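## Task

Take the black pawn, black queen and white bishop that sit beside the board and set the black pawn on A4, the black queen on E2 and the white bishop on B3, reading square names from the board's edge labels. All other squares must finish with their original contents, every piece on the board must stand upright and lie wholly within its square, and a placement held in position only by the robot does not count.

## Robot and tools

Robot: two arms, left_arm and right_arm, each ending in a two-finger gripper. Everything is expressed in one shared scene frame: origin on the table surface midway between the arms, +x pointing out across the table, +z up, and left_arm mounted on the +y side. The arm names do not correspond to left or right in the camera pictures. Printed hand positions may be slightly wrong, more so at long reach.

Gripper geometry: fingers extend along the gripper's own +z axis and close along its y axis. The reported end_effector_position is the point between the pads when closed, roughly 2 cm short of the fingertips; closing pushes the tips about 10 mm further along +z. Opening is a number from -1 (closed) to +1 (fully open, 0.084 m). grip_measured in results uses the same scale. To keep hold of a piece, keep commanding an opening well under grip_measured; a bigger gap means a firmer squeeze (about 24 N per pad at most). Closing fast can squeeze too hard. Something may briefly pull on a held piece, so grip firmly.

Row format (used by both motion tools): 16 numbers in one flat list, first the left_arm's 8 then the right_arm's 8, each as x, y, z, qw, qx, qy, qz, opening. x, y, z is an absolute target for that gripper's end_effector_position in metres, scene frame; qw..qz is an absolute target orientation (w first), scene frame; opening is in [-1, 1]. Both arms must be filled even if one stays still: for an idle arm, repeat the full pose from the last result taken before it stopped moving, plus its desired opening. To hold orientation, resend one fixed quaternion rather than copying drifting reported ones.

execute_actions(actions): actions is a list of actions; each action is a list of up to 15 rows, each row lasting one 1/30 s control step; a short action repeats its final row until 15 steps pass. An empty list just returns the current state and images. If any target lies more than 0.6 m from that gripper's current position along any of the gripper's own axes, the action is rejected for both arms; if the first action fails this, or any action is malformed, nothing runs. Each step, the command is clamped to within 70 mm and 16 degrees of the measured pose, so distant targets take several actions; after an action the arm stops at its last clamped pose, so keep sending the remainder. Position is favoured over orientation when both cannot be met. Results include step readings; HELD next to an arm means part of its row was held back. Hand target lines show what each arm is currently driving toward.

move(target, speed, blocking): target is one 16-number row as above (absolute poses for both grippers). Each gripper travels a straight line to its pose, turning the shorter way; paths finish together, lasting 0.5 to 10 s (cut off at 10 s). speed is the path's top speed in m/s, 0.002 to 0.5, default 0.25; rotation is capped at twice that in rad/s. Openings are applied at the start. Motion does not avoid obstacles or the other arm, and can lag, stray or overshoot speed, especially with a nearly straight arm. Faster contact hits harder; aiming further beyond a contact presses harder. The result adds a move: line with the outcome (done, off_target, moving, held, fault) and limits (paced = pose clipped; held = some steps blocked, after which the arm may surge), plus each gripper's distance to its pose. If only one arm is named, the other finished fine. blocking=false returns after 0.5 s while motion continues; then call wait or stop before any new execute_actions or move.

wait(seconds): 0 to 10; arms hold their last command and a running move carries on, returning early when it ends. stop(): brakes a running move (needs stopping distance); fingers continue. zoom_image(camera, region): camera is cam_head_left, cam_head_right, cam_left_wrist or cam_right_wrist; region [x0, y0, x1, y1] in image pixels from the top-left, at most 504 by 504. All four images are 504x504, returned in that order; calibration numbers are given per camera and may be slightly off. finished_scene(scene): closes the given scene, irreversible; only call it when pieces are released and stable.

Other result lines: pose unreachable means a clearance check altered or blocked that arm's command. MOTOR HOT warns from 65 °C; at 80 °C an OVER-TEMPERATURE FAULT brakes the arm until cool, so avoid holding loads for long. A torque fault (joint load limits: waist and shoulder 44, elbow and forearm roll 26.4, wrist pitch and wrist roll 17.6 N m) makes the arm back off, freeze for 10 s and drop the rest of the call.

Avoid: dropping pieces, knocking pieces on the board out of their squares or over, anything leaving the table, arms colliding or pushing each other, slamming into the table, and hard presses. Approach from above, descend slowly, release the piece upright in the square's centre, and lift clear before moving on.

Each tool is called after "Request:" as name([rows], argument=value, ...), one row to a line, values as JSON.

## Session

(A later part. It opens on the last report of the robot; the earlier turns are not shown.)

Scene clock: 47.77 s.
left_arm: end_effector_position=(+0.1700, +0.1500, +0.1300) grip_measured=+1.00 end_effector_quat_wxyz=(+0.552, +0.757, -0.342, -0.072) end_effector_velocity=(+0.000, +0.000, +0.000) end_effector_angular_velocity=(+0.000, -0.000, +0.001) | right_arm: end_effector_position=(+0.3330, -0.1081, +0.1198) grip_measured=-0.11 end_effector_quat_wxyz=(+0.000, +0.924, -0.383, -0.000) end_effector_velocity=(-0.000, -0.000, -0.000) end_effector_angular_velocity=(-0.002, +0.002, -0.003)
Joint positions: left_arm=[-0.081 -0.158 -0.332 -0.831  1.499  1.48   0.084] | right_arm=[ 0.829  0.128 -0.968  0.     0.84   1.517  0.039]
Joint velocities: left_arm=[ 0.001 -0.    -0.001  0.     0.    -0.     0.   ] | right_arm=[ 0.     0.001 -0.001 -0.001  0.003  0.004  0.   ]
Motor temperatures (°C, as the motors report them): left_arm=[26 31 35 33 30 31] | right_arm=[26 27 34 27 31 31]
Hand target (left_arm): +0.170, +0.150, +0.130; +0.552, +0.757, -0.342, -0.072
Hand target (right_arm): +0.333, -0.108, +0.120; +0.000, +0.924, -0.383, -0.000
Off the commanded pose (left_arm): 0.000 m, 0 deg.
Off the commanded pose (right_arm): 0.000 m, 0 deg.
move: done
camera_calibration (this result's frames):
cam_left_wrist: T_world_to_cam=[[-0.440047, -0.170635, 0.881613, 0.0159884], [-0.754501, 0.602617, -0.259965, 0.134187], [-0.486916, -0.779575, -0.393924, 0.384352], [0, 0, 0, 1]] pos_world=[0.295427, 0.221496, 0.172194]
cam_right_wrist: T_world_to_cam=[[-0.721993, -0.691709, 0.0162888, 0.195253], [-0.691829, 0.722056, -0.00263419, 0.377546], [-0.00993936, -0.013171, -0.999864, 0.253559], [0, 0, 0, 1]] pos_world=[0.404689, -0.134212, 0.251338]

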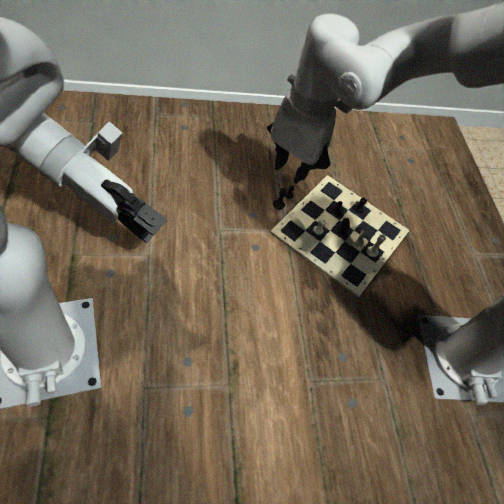

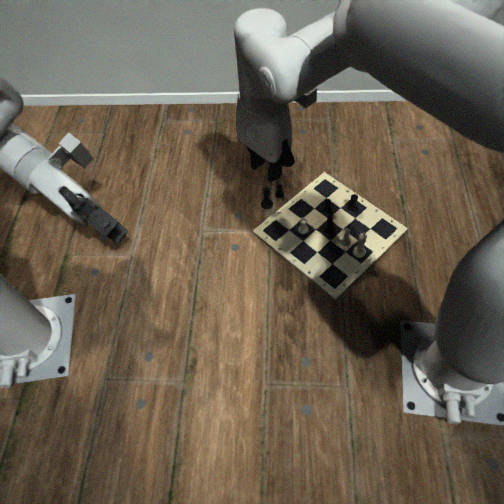

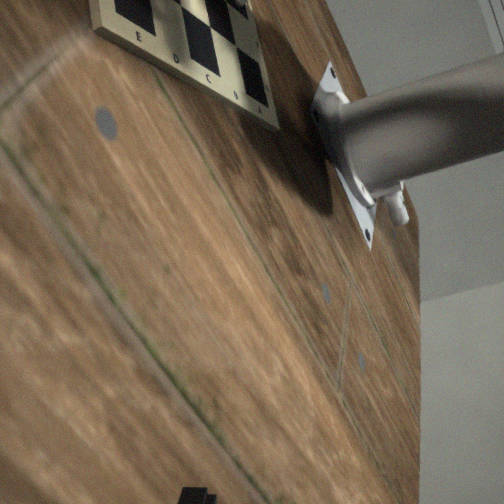

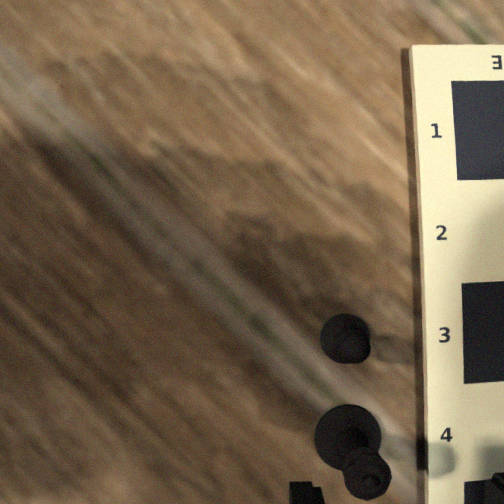

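Request:
move(target=[0.17,0.15,0.13,0.552,0.757,-0.342,-0.072,1,0.331,-0.107,0.034,0,0.924,-0.383,0,-0.1], speed=0.1)

Request:
move(target=[0.17,0.15,0.13,0.552,0.757,-0.342,-0.072,1,0.331,-0.107,0.034,0,0.924,-0.383,0,-1])

Request:
move(target=[0.17,0.15,0.13,0.552,0.757,-0.342,-0.072,1,0.331,-0.107,0.1,0,0.924,-0.383,0,-1])

Request:
move(target=[0.17,0.15,0.13,0.552,0.757,-0.342,-0.072,1,0.344,-0.206,0.1,0,0.924,-0.383,0,-1])

Request:
move(target=[0.17,0.15,0.13,0.552,0.757,-0.342,-0.072,1,0.344,-0.206,0.043,0,0.924,-0.383,0,-1], speed=0.06)

Request:
move(target=[0.17,0.15,0.13,0.552,0.757,-0.342,-0.072,1,0.344,-0.206,0.043,0,0.924,-0.383,0,-0.4])

Request:
move(target=[0.17,0.15,0.13,0.552,0.757,-0.342,-0.072,1,0.344,-0.206,0.13,0,0.924,-0.383,0,-0.4], speed=0.12)

Request:
move(target=[0.17,0.15,0.13,0.552,0.757,-0.342,-0.072,1,0.358,-0.133,0.12,0,0.924,-0.383,0,-0.2])

Scene clock: 70.30 s.
left_arm: end_effector_position=(+0.1700, +0.1500, +0.1300) grip_measured=+1.00 end_effector_quat_wxyz=(+0.552, +0.757, -0.342, -0.072) end_effector_velocity=(-0.000, -0.000, -0.000) end_effector_angular_velocity=(+0.000, +0.000, -0.002) | right_arm: end_effector_position=(+0.3312, -0.1069, +0.0343) grip_measured=-0.11 end_effector_quat_wxyz=(-0.000, +0.924, -0.383, +0.000) end_effector_velocity=(-0.002, -0.002, -0.003) end_effector_angular_velocity=(-0.005, +0.006, -0.000)
Joint positions: left_arm=[-0.081 -0.158 -0.332 -0.831  1.499  1.48   0.084] | right_arm=[ 0.834  0.303 -0.912 -0.     0.607  1.523  0.039]
Joint velocities: left_arm=[-0.002 -0.     0.     0.    -0.    -0.     0.   ] | right_arm=[0.    0.004 0.004 0.001 0.001 0.    0.   ]
Motor temperatures (°C, as the motors report them): left_arm=[26 31 35 33 30 31] | right_arm=[26 27 34 27 31 31]
Hand target (left_arm): +0.170, +0.150, +0.130; +0.552, +0.757, -0.342, -0.072
Hand target (right_arm): +0.331, -0.107, +0.034; +0.000, +0.924, -0.383, +0.000
Off the commanded pose (left_arm): 0.000 m, 0 deg.
Off the commanded pose (right_arm): 0.000 m, 0 deg.
move: done
camera_calibration (this result's frames):
cam_left_wrist: T_world_to_cam=[[-0.440047, -0.170635, 0.881613, 0.0159883], [-0.7545, 0.602617, -0.259965, 0.134187], [-0.486916, -0.779575, -0.393924, 0.384352], [0, 0, 0, 1]] pos_world=[0.295427, 0.221496, 0.172194]
cam_right_wrist: T_world_to_cam=[[-0.722327, -0.691382, 0.0153026, 0.196391], [-0.691494, 0.722376, -0.00307345, 0.375153], [-0.0089293, -0.0128017, -0.999878, 0.167836], [0, 0, 0, 1]] pos_world=[0.402773, -0.133072, 0.165963]

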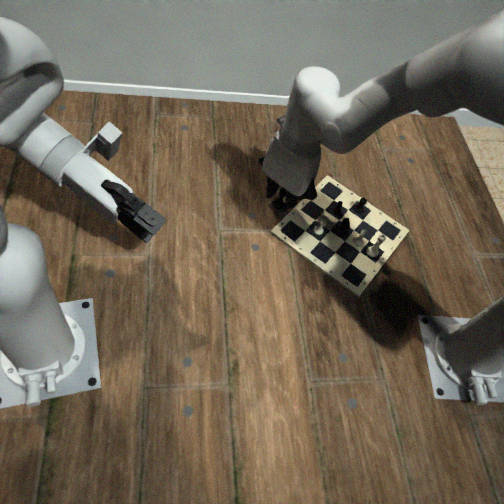

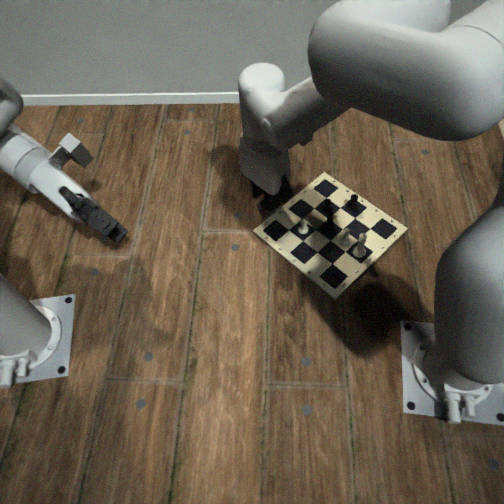

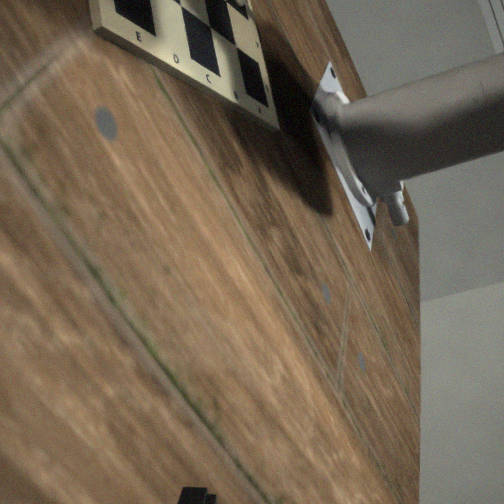

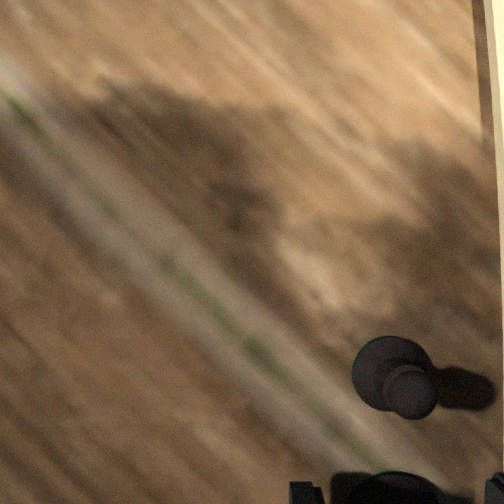

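Scene clock: 71.00 s.
left_arm: end_effector_position=(+0.1700, +0.1500, +0.1300) grip_measured=+1.00 end_effector_quat_wxyz=(+0.552, +0.757, -0.342, -0.072) end_effector_velocity=(-0.000, +0.000, -0.000) end_effector_angular_velocity=(+0.000, +0.000, -0.001) | right_arm: end_effector_position=(+0.3312, -0.1069, +0.0342) grip_measured=-0.69 end_effector_quat_wxyz=(-0.000, +0.924, -0.383, +0.000) end_effector_velocity=(-0.000, +0.000, -0.000) end_effector_angular_velocity=(+0.001, +0.000, +0.001)
Joint positions: left_arm=[-0.081 -0.158 -0.332 -0.831  1.499  1.48   0.084] | right_arm=[ 0.834  0.304 -0.912  0.     0.608  1.522  0.014]
Joint velocities: left_arm=[-0.     0.    -0.     0.001  0.    -0.     0.   ] | right_arm=[ 0.001 -0.     0.     0.001 -0.001 -0.     0.   ]
Motor temperatures (°C, as the motors report them): left_arm=[26 31 35 33 30 31] | right_arm=[26 27 34 27 31 31]
Hand target (left_arm): +0.170, +0.150, +0.130; +0.552, +0.757, -0.342, -0.072
Hand target (right_arm): +0.331, -0.107, +0.034; +0.000, +0.924, -0.383, +0.000
Off the commanded pose (left_arm): 0.000 m, 0 deg.
Off the commanded pose (right_arm): 0.000 m, 0 deg.
move: done
camera_calibration (this result's frames):
cam_left_wrist: T_world_to_cam=[[-0.440048, -0.170635, 0.881613, 0.0159884], [-0.7545, 0.602617, -0.259965, 0.134187], [-0.486916, -0.779575, -0.393924, 0.384352], [0, 0, 0, 1]] pos_world=[0.295427, 0.221496, 0.172194]
cam_right_wrist: T_world_to_cam=[[-0.722174, -0.691536, 0.0155806, 0.196314], [-0.691648, 0.722229, -0.00281361, 0.375107], [-0.00930703, -0.0128082, -0.999875, 0.167851], [0, 0, 0, 1]] pos_world=[0.402778, -0.133005, 0.165827]

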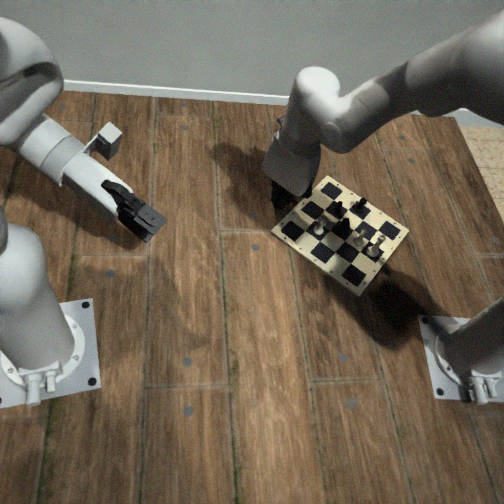

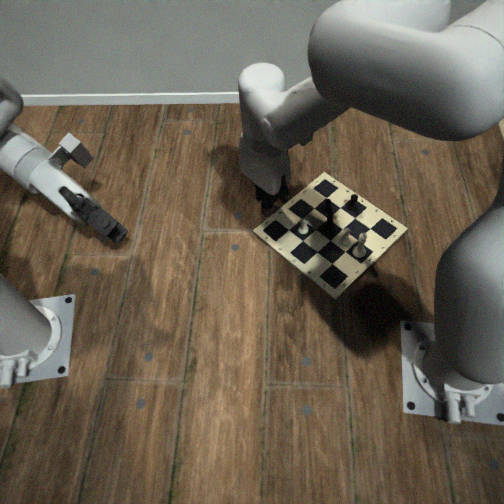

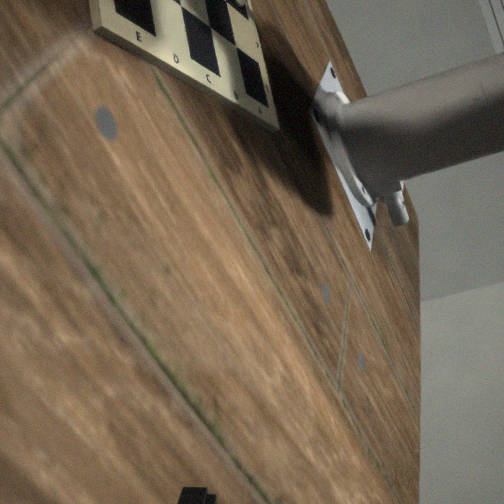

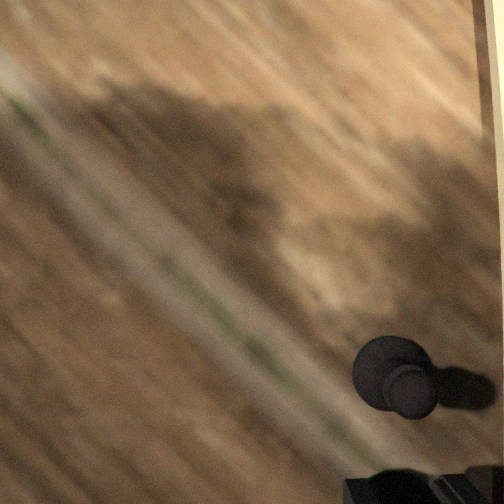

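Scene clock: 71.83 s.
left_arm: end_effector_position=(+0.1700, +0.1500, +0.1300) grip_measured=+1.00 end_effector_quat_wxyz=(+0.552, +0.757, -0.342, -0.072) end_effector_velocity=(+0.000, +0.000, +0.000) end_effector_angular_velocity=(+0.000, +0.000, +0.000) | right_arm: end_effector_position=(+0.3307, -0.1072, +0.0994) grip_measured=-0.69 end_effector_quat_wxyz=(+0.001, +0.924, -0.383, -0.000) end_effector_velocity=(+0.004, +0.003, +0.006) end_effector_angular_velocity=(+0.011, -0.012, +0.000)
Joint positions: left_arm=[-0.081 -0.158 -0.332 -0.831  1.499  1.48   0.084] | right_arm=[ 0.834  0.163 -0.946  0.     0.785  1.522  0.014]
Joint velocities: left_arm=[ 0.  0. -0.  0.  0. -0.  0.] | right_arm=[-0.    -0.006 -0.008 -0.    -0.002 -0.     0.   ]
Motor temperatures (°C, as the motors report them): left_arm=[26 31 35 33 30 31] | right_arm=[26 27 34 27 31 31]
Hand target (left_arm): +0.170, +0.150, +0.130; +0.552, +0.757, -0.342, -0.072
Hand target (right_arm): +0.331, -0.107, +0.100; -0.000, +0.924, -0.383, -0.000
Off the commanded pose (left_arm): 0.000 m, 0 deg.
Off the commanded pose (right_arm): 0.001 m, 0 deg.
move: done
camera_calibration (this result's frames):
cam_left_wrist: T_world_to_cam=[[-0.440047, -0.170635, 0.881613, 0.0159883], [-0.754501, 0.602617, -0.259965, 0.134187], [-0.486916, -0.779575, -0.393924, 0.384352], [0, 0, 0, 1]] pos_world=[0.295427, 0.221496, 0.172194]
cam_right_wrist: T_world_to_cam=[[-0.722025, -0.691642, 0.0176111, 0.194487], [-0.69178, 0.722104, -0.00254433, 0.375207], [-0.0109573, -0.0140201, -0.999842, 0.233431], [0, 0, 0, 1]] pos_world=[0.402543, -0.13315, 0.230923]

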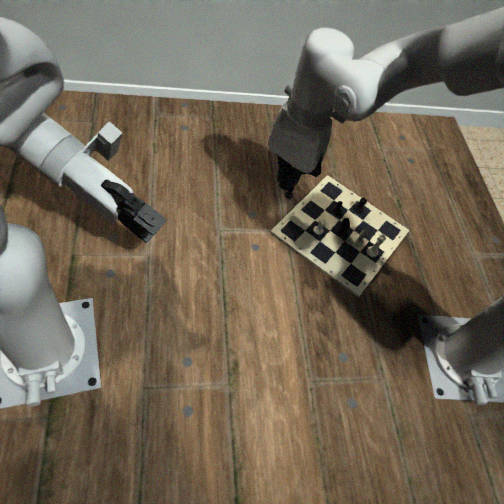

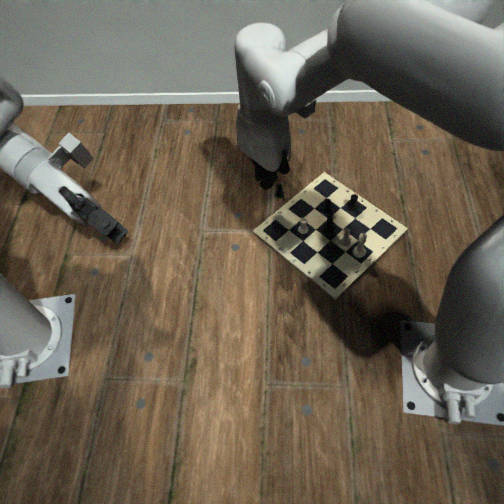

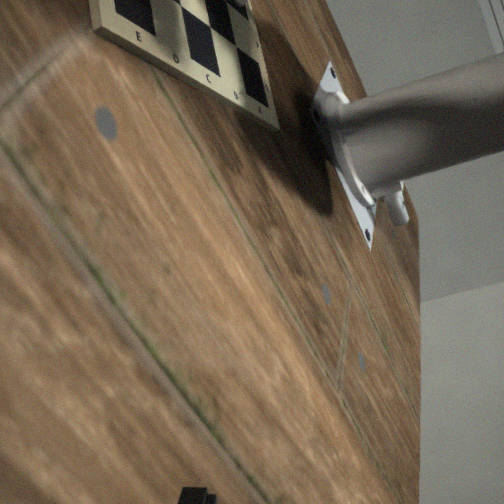

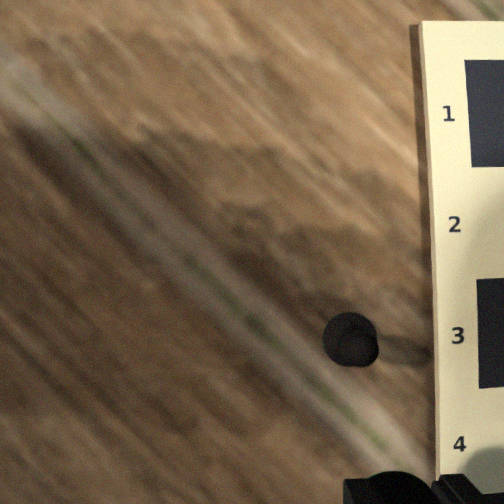

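Scene clock: 72.60 s.
left_arm: end_effector_position=(+0.1700, +0.1500, +0.1300) grip_measured=+1.00 end_effector_quat_wxyz=(+0.552, +0.757, -0.342, -0.072) end_effector_velocity=(-0.001, -0.000, -0.000) end_effector_angular_velocity=(+0.000, +0.003, -0.002) | right_arm: end_effector_position=(+0.3440, -0.2056, +0.1001) grip_measured=-0.69 end_effector_quat_wxyz=(-0.000, +0.924, -0.383, +0.000) end_effector_velocity=(-0.002, -0.001, -0.002) end_effector_angular_velocity=(-0.002, +0.005, +0.003)
Joint positions: left_arm=[-0.081 -0.158 -0.332 -0.831  1.499  1.48   0.084] | right_arm=[ 0.639  0.014 -0.759 -0.     0.745  1.327  0.014]
Joint velocities: left_arm=[-0.001  0.     0.003  0.001 -0.    -0.     0.   ] | right_arm=[-0.     0.     0.005  0.001  0.001 -0.004  0.   ]
Motor temperatures (°C, as the motors report them): left_arm=[26 31 35 33 30 31] | right_arm=[26 27 34 27 31 31]
Hand target (left_arm): +0.170, +0.150, +0.130; +0.552, +0.757, -0.342, -0.072
Hand target (right_arm): +0.344, -0.206, +0.100; -0.000, +0.924, -0.383, +0.000
Off the commanded pose (left_arm): 0.000 m, 0 deg.
Off the commanded pose (right_arm): 0.000 m, 0 deg.
move: done
camera_calibration (this result's frames):
cam_left_wrist: T_world_to_cam=[[-0.440047, -0.170635, 0.881613, 0.0159884], [-0.7545, 0.602617, -0.259965, 0.134187], [-0.486916, -0.779575, -0.393924, 0.384352], [0, 0, 0, 1]] pos_world=[0.295427, 0.221496, 0.172194]
cam_right_wrist: T_world_to_cam=[[-0.721684, -0.692042, 0.0157967, 0.135996], [-0.69216, 0.721737, -0.00306339, 0.455581], [-0.00928106, -0.0131446, -0.999871, 0.232508], [0, 0, 0, 1]] pos_world=[0.415639, -0.231639, 0.231725]

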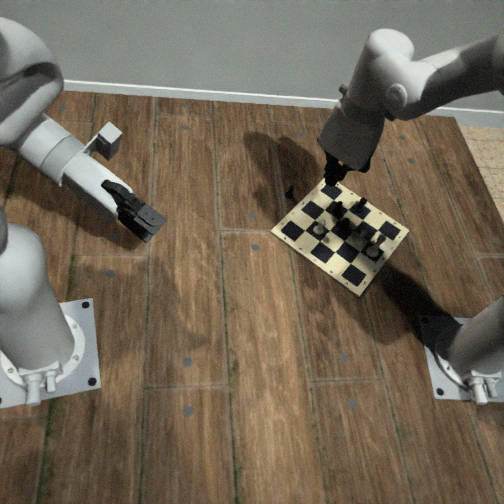

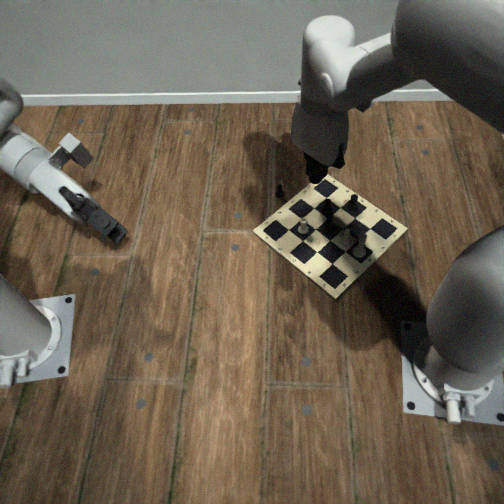

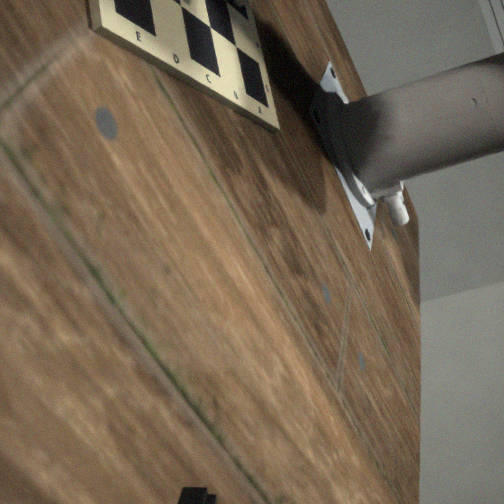

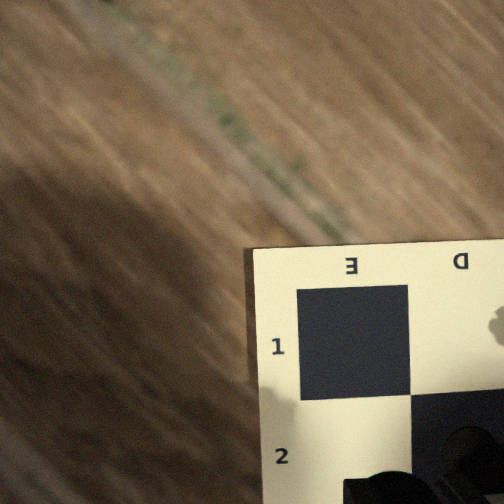

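Scene clock: 73.87 s.
left_arm: end_effector_position=(+0.1700, +0.1500, +0.1300) grip_measured=+1.00 end_effector_quat_wxyz=(+0.552, +0.757, -0.342, -0.072) end_effector_velocity=(+0.000, -0.000, +0.000) end_effector_angular_velocity=(-0.000, -0.001, -0.002) | right_arm: end_effector_position=(+0.3442, -0.2059, +0.0433) grip_measured=-0.69 end_effector_quat_wxyz=(-0.000, +0.924, -0.383, +0.000) end_effector_velocity=(+0.000, -0.000, +0.000) end_effector_angular_velocity=(-0.000, -0.000, -0.000)
Joint positions: left_arm=[-0.081 -0.158 -0.332 -0.831  1.499  1.48   0.084] | right_arm=[ 0.638  0.151 -0.725 -0.     0.573  1.327  0.014]
Joint velocities: left_arm=[-0.001  0.    -0.001  0.     0.001  0.     0.   ] | right_arm=[-0.001 -0.001  0.001 -0.     0.    -0.     0.   ]
Motor temperatures (°C, as the motors report them): left_arm=[26 31 35 33 30 31] | right_arm=[26 27 34 27 31 31]
Hand target (left_arm): +0.170, +0.150, +0.130; +0.552, +0.757, -0.342, -0.072
Hand target (right_arm): +0.344, -0.206, +0.043; +0.000, +0.924, -0.383, +0.000
Off the commanded pose (left_arm): 0.000 m, 0 deg.
Off the commanded pose (right_arm): 0.000 m, 0 deg.
move: done
camera_calibration (this result's frames):
cam_left_wrist: T_world_to_cam=[[-0.440047, -0.170635, 0.881613, 0.0159884], [-0.7545, 0.602617, -0.259965, 0.134187], [-0.486916, -0.779575, -0.393924, 0.384352], [0, 0, 0, 1]] pos_world=[0.295427, 0.221496, 0.172194]
cam_right_wrist: T_world_to_cam=[[-0.722269, -0.691441, 0.0153766, 0.137189], [-0.691555, 0.722317, -0.00318315, 0.455725], [-0.0089058, -0.0129328, -0.999877, 0.175614], [0, 0, 0, 1]] pos_world=[0.41581, -0.232048, 0.174933]

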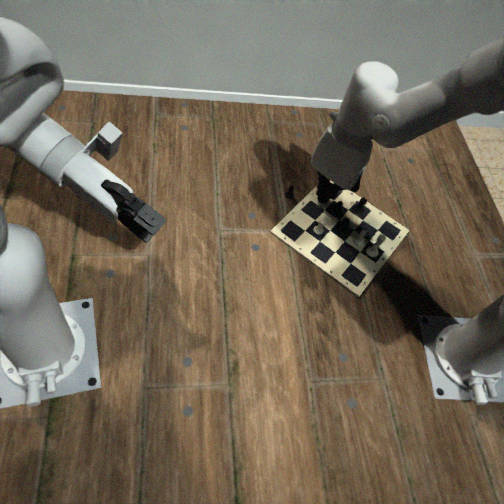

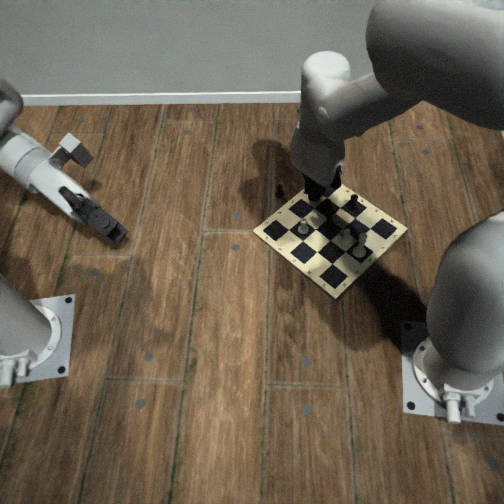

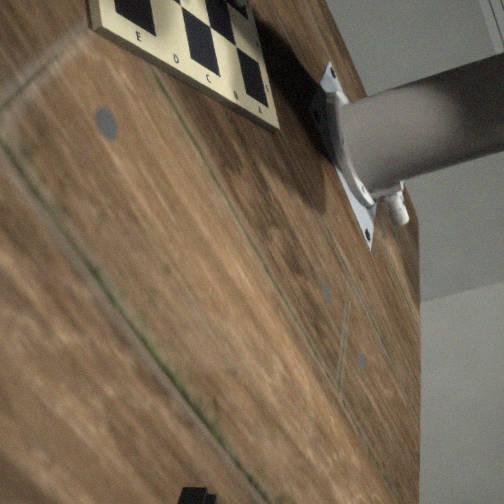

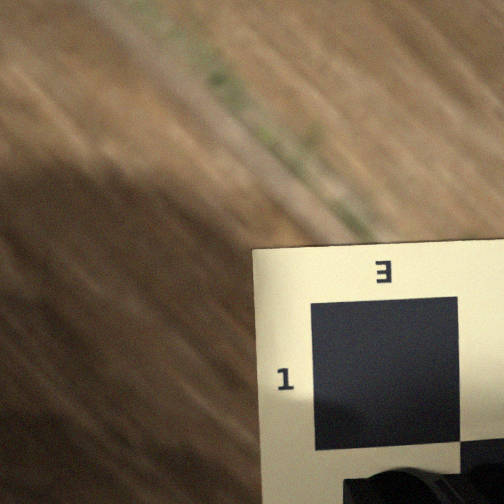

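Scene clock: 74.57 s.
left_arm: end_effector_position=(+0.1700, +0.1500, +0.1300) grip_measured=+1.00 end_effector_quat_wxyz=(+0.552, +0.757, -0.342, -0.072) end_effector_velocity=(+0.001, +0.000, +0.000) end_effector_angular_velocity=(+0.000, -0.002, -0.000) | right_arm: end_effector_position=(+0.3440, -0.2060, +0.0430) grip_measured=-0.42 end_effector_quat_wxyz=(-0.000, +0.924, -0.383, +0.000) end_effector_velocity=(-0.000, -0.000, -0.000) end_effector_angular_velocity=(-0.000, +0.001, -0.000)
Joint positions: left_arm=[-0.081 -0.158 -0.332 -0.831  1.499  1.48   0.084] | right_arm=[ 0.638  0.151 -0.724  0.     0.573  1.327  0.026]
Joint velocities: left_arm=[-0.     0.    -0.002 -0.    -0.     0.     0.   ] | right_arm=[-0.     0.001  0.    -0.    -0.     0.    -0.   ]
Motor temperatures (°C, as the motors report them): left_arm=[26 31 35 33 30 31] | right_arm=[26 27 34 27 31 31]
Hand target (left_arm): +0.170, +0.150, +0.130; +0.552, +0.757, -0.342, -0.072
Hand target (right_arm): +0.344, -0.206, +0.043; +0.000, +0.924, -0.383, +0.000
Off the commanded pose (left_arm): 0.000 m, 0 deg.
Off the commanded pose (right_arm): 0.000 m, 0 deg.
move: done
camera_calibration (this result's frames):
cam_left_wrist: T_world_to_cam=[[-0.440048, -0.170635, 0.881613, 0.0159884], [-0.7545, 0.602617, -0.259965, 0.134187], [-0.486916, -0.779575, -0.393924, 0.384352], [0, 0, 0, 1]] pos_world=[0.295427, 0.221496, 0.172194]
cam_right_wrist: T_world_to_cam=[[-0.722155, -0.691543, 0.0161468, 0.136876], [-0.691663, 0.722215, -0.00279884, 0.455611], [-0.00972592, -0.0131893, -0.999866, 0.175552], [0, 0, 0, 1]] pos_world=[0.415682, -0.232078, 0.174593]

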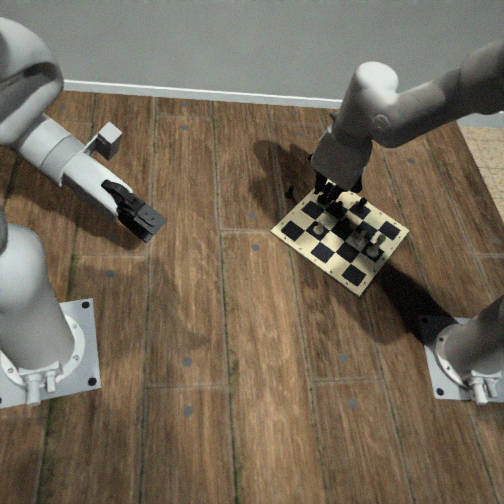

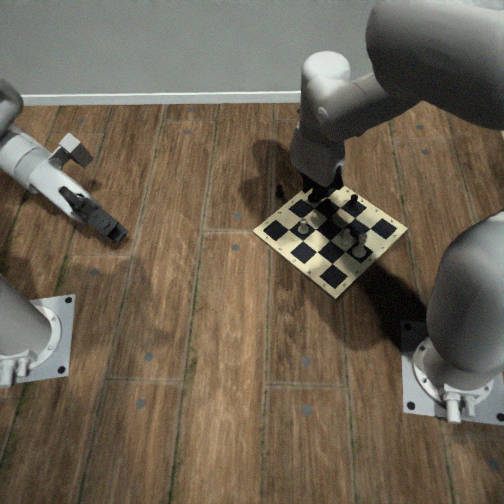

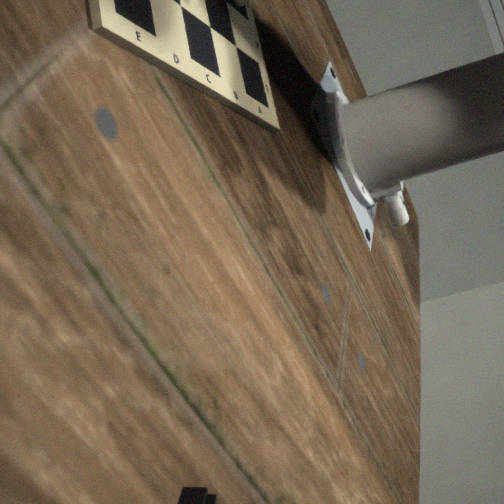

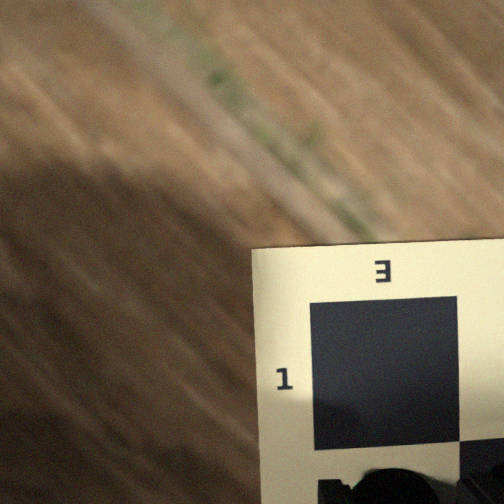

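Scene clock: 75.70 s.
left_arm: end_effector_position=(+0.1700, +0.1500, +0.1300) grip_measured=+1.00 end_effector_quat_wxyz=(+0.552, +0.757, -0.342, -0.072) end_effector_velocity=(-0.000, +0.000, -0.000) end_effector_angular_velocity=(+0.000, +0.000, -0.000) | right_arm: end_effector_position=(+0.3437, -0.2061, +0.1295) grip_measured=-0.42 end_effector_quat_wxyz=(+0.000, +0.924, -0.383, -0.001) end_effector_velocity=(+0.002, +0.001, +0.004) end_effector_angular_velocity=(+0.005, -0.008, -0.000)
Joint positions: left_arm=[-0.081 -0.158 -0.332 -0.831  1.499  1.48   0.084] | right_arm=[ 0.638 -0.045 -0.79   0.     0.836  1.326  0.026]
Joint velocities: left_arm=[ 0.     0.     0.001  0.001 -0.     0.     0.   ] | right_arm=[-0.    -0.004 -0.005  0.     0.     0.     0.   ]
Motor temperatures (°C, as the motors report them): left_arm=[26 31 35 33 30 31] | right_arm=[26 27 34 27 31 31]
Hand target (left_arm): +0.170, +0.150, +0.130; +0.552, +0.757, -0.342, -0.072
Hand target (right_arm): +0.344, -0.206, +0.130; -0.000, +0.924, -0.383, -0.000
Off the commanded pose (left_arm): 0.000 m, 0 deg.
Off the commanded pose (right_arm): 0.001 m, 0 deg.
move: done
camera_calibration (this result's frames):
cam_left_wrist: T_world_to_cam=[[-0.440047, -0.170635, 0.881613, 0.0159884], [-0.754501, 0.602617, -0.259965, 0.134187], [-0.486916, -0.779575, -0.393924, 0.384352], [0, 0, 0, 1]] pos_world=[0.295427, 0.221496, 0.172194]
cam_right_wrist: T_world_to_cam=[[-0.721965, -0.691712, 0.0173352, 0.134973], [-0.691842, 0.722045, -0.00221242, 0.455652], [-0.0109865, -0.0135905, -0.999847, 0.26241], [0, 0, 0, 1]] pos_world=[0.415568, -0.232073, 0.261038]

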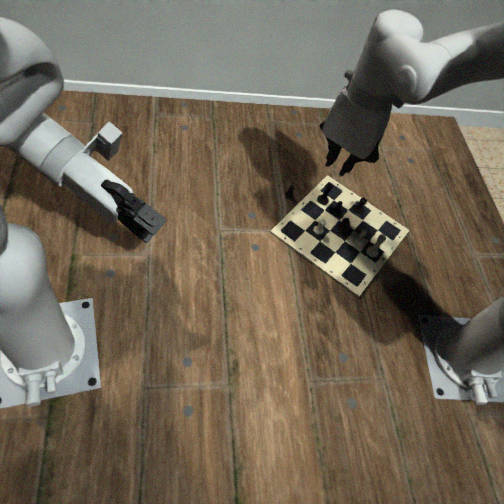

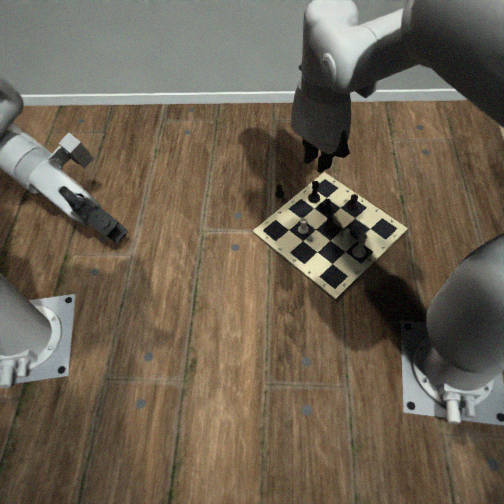

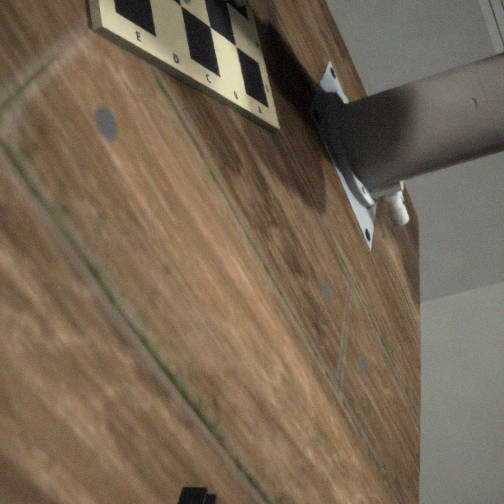

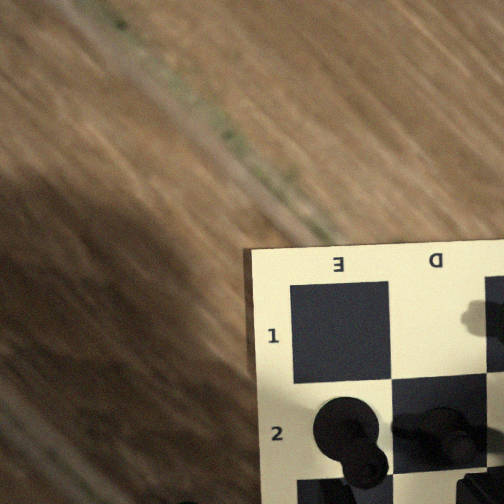

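Scene clock: 76.47 s.
left_arm: end_effector_position=(+0.1700, +0.1500, +0.1300) grip_measured=+1.00 end_effector_quat_wxyz=(+0.552, +0.757, -0.342, -0.072) end_effector_velocity=(+0.000, +0.000, +0.000) end_effector_angular_velocity=(+0.000, -0.000, -0.000) | right_arm: end_effector_position=(+0.3581, -0.1333, +0.1201) grip_measured=-0.22 end_effector_quat_wxyz=(-0.000, +0.924, -0.383, -0.000) end_effector_velocity=(+0.001, +0.001, +0.001) end_effector_angular_velocity=(+0.001, -0.001, -0.000)
Joint positions: left_arm=[-0.081 -0.158 -0.332 -0.831  1.499  1.48   0.084] | right_arm=[ 0.754  0.137 -0.981  0.     0.843  1.443  0.035]
Joint velocities: left_arm=[ 0.001  0.    -0.     0.001  0.    -0.     0.   ] | right_arm=[ 0.001  0.001 -0.003 -0.     0.001  0.001  0.   ]
Motor temperatures (°C, as the motors report them): left_arm=[26 31 35 33 30 31] | right_arm=[26 27 34 27 31 31]
Hand target (left_arm): +0.170, +0.150, +0.130; +0.552, +0.757, -0.342, -0.072
Hand target (right_arm): +0.358, -0.133, +0.120; +0.000, +0.924, -0.383, -0.000
Off the commanded pose (left_arm): 0.000 m, 0 deg.
Off the commanded pose (right_arm): 0.000 m, 0 deg.
move: done
camera_calibration (this result's frames):
cam_left_wrist: T_world_to_cam=[[-0.440047, -0.170635, 0.881613, 0.0159884], [-0.754501, 0.602617, -0.259965, 0.134187], [-0.486916, -0.779575, -0.393924, 0.384352], [0, 0, 0, 1]] pos_world=[0.295427, 0.221496, 0.172194]
cam_right_wrist: T_world_to_cam=[[-0.722484, -0.691201, 0.016067, 0.196241], [-0.691319, 0.722545, -0.00269616, 0.412943], [-0.00974553, -0.0130553, -0.999867, 0.253728], [0, 0, 0, 1]] pos_world=[0.429729, -0.159415, 0.251654]

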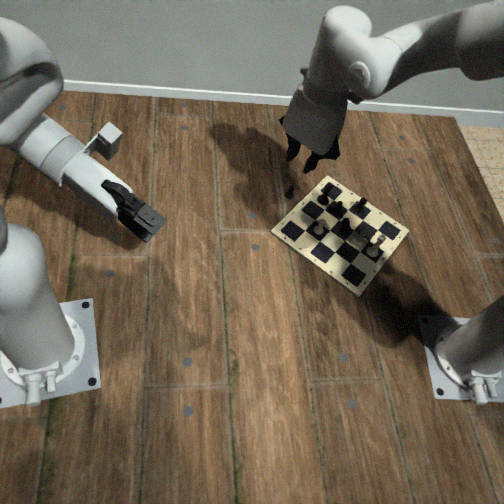

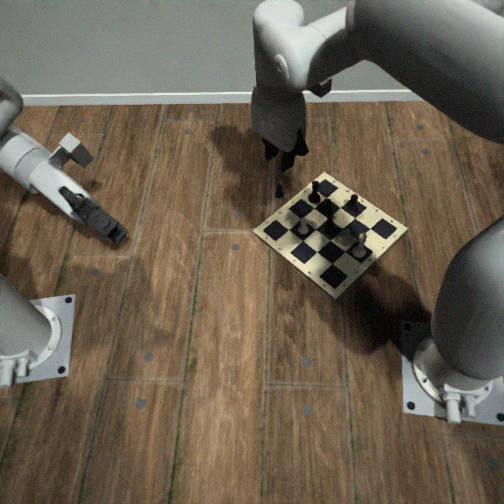

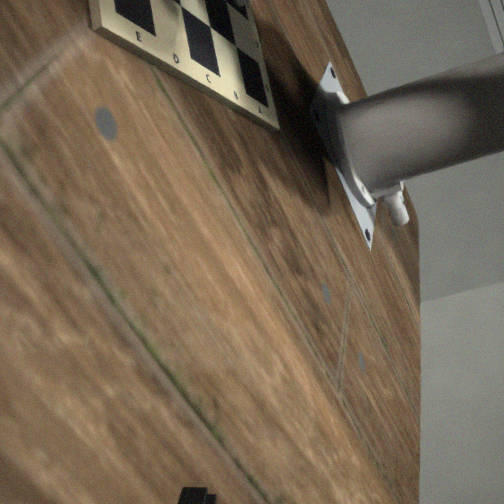

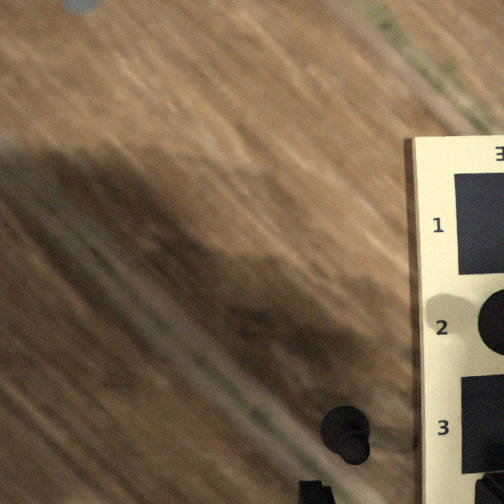

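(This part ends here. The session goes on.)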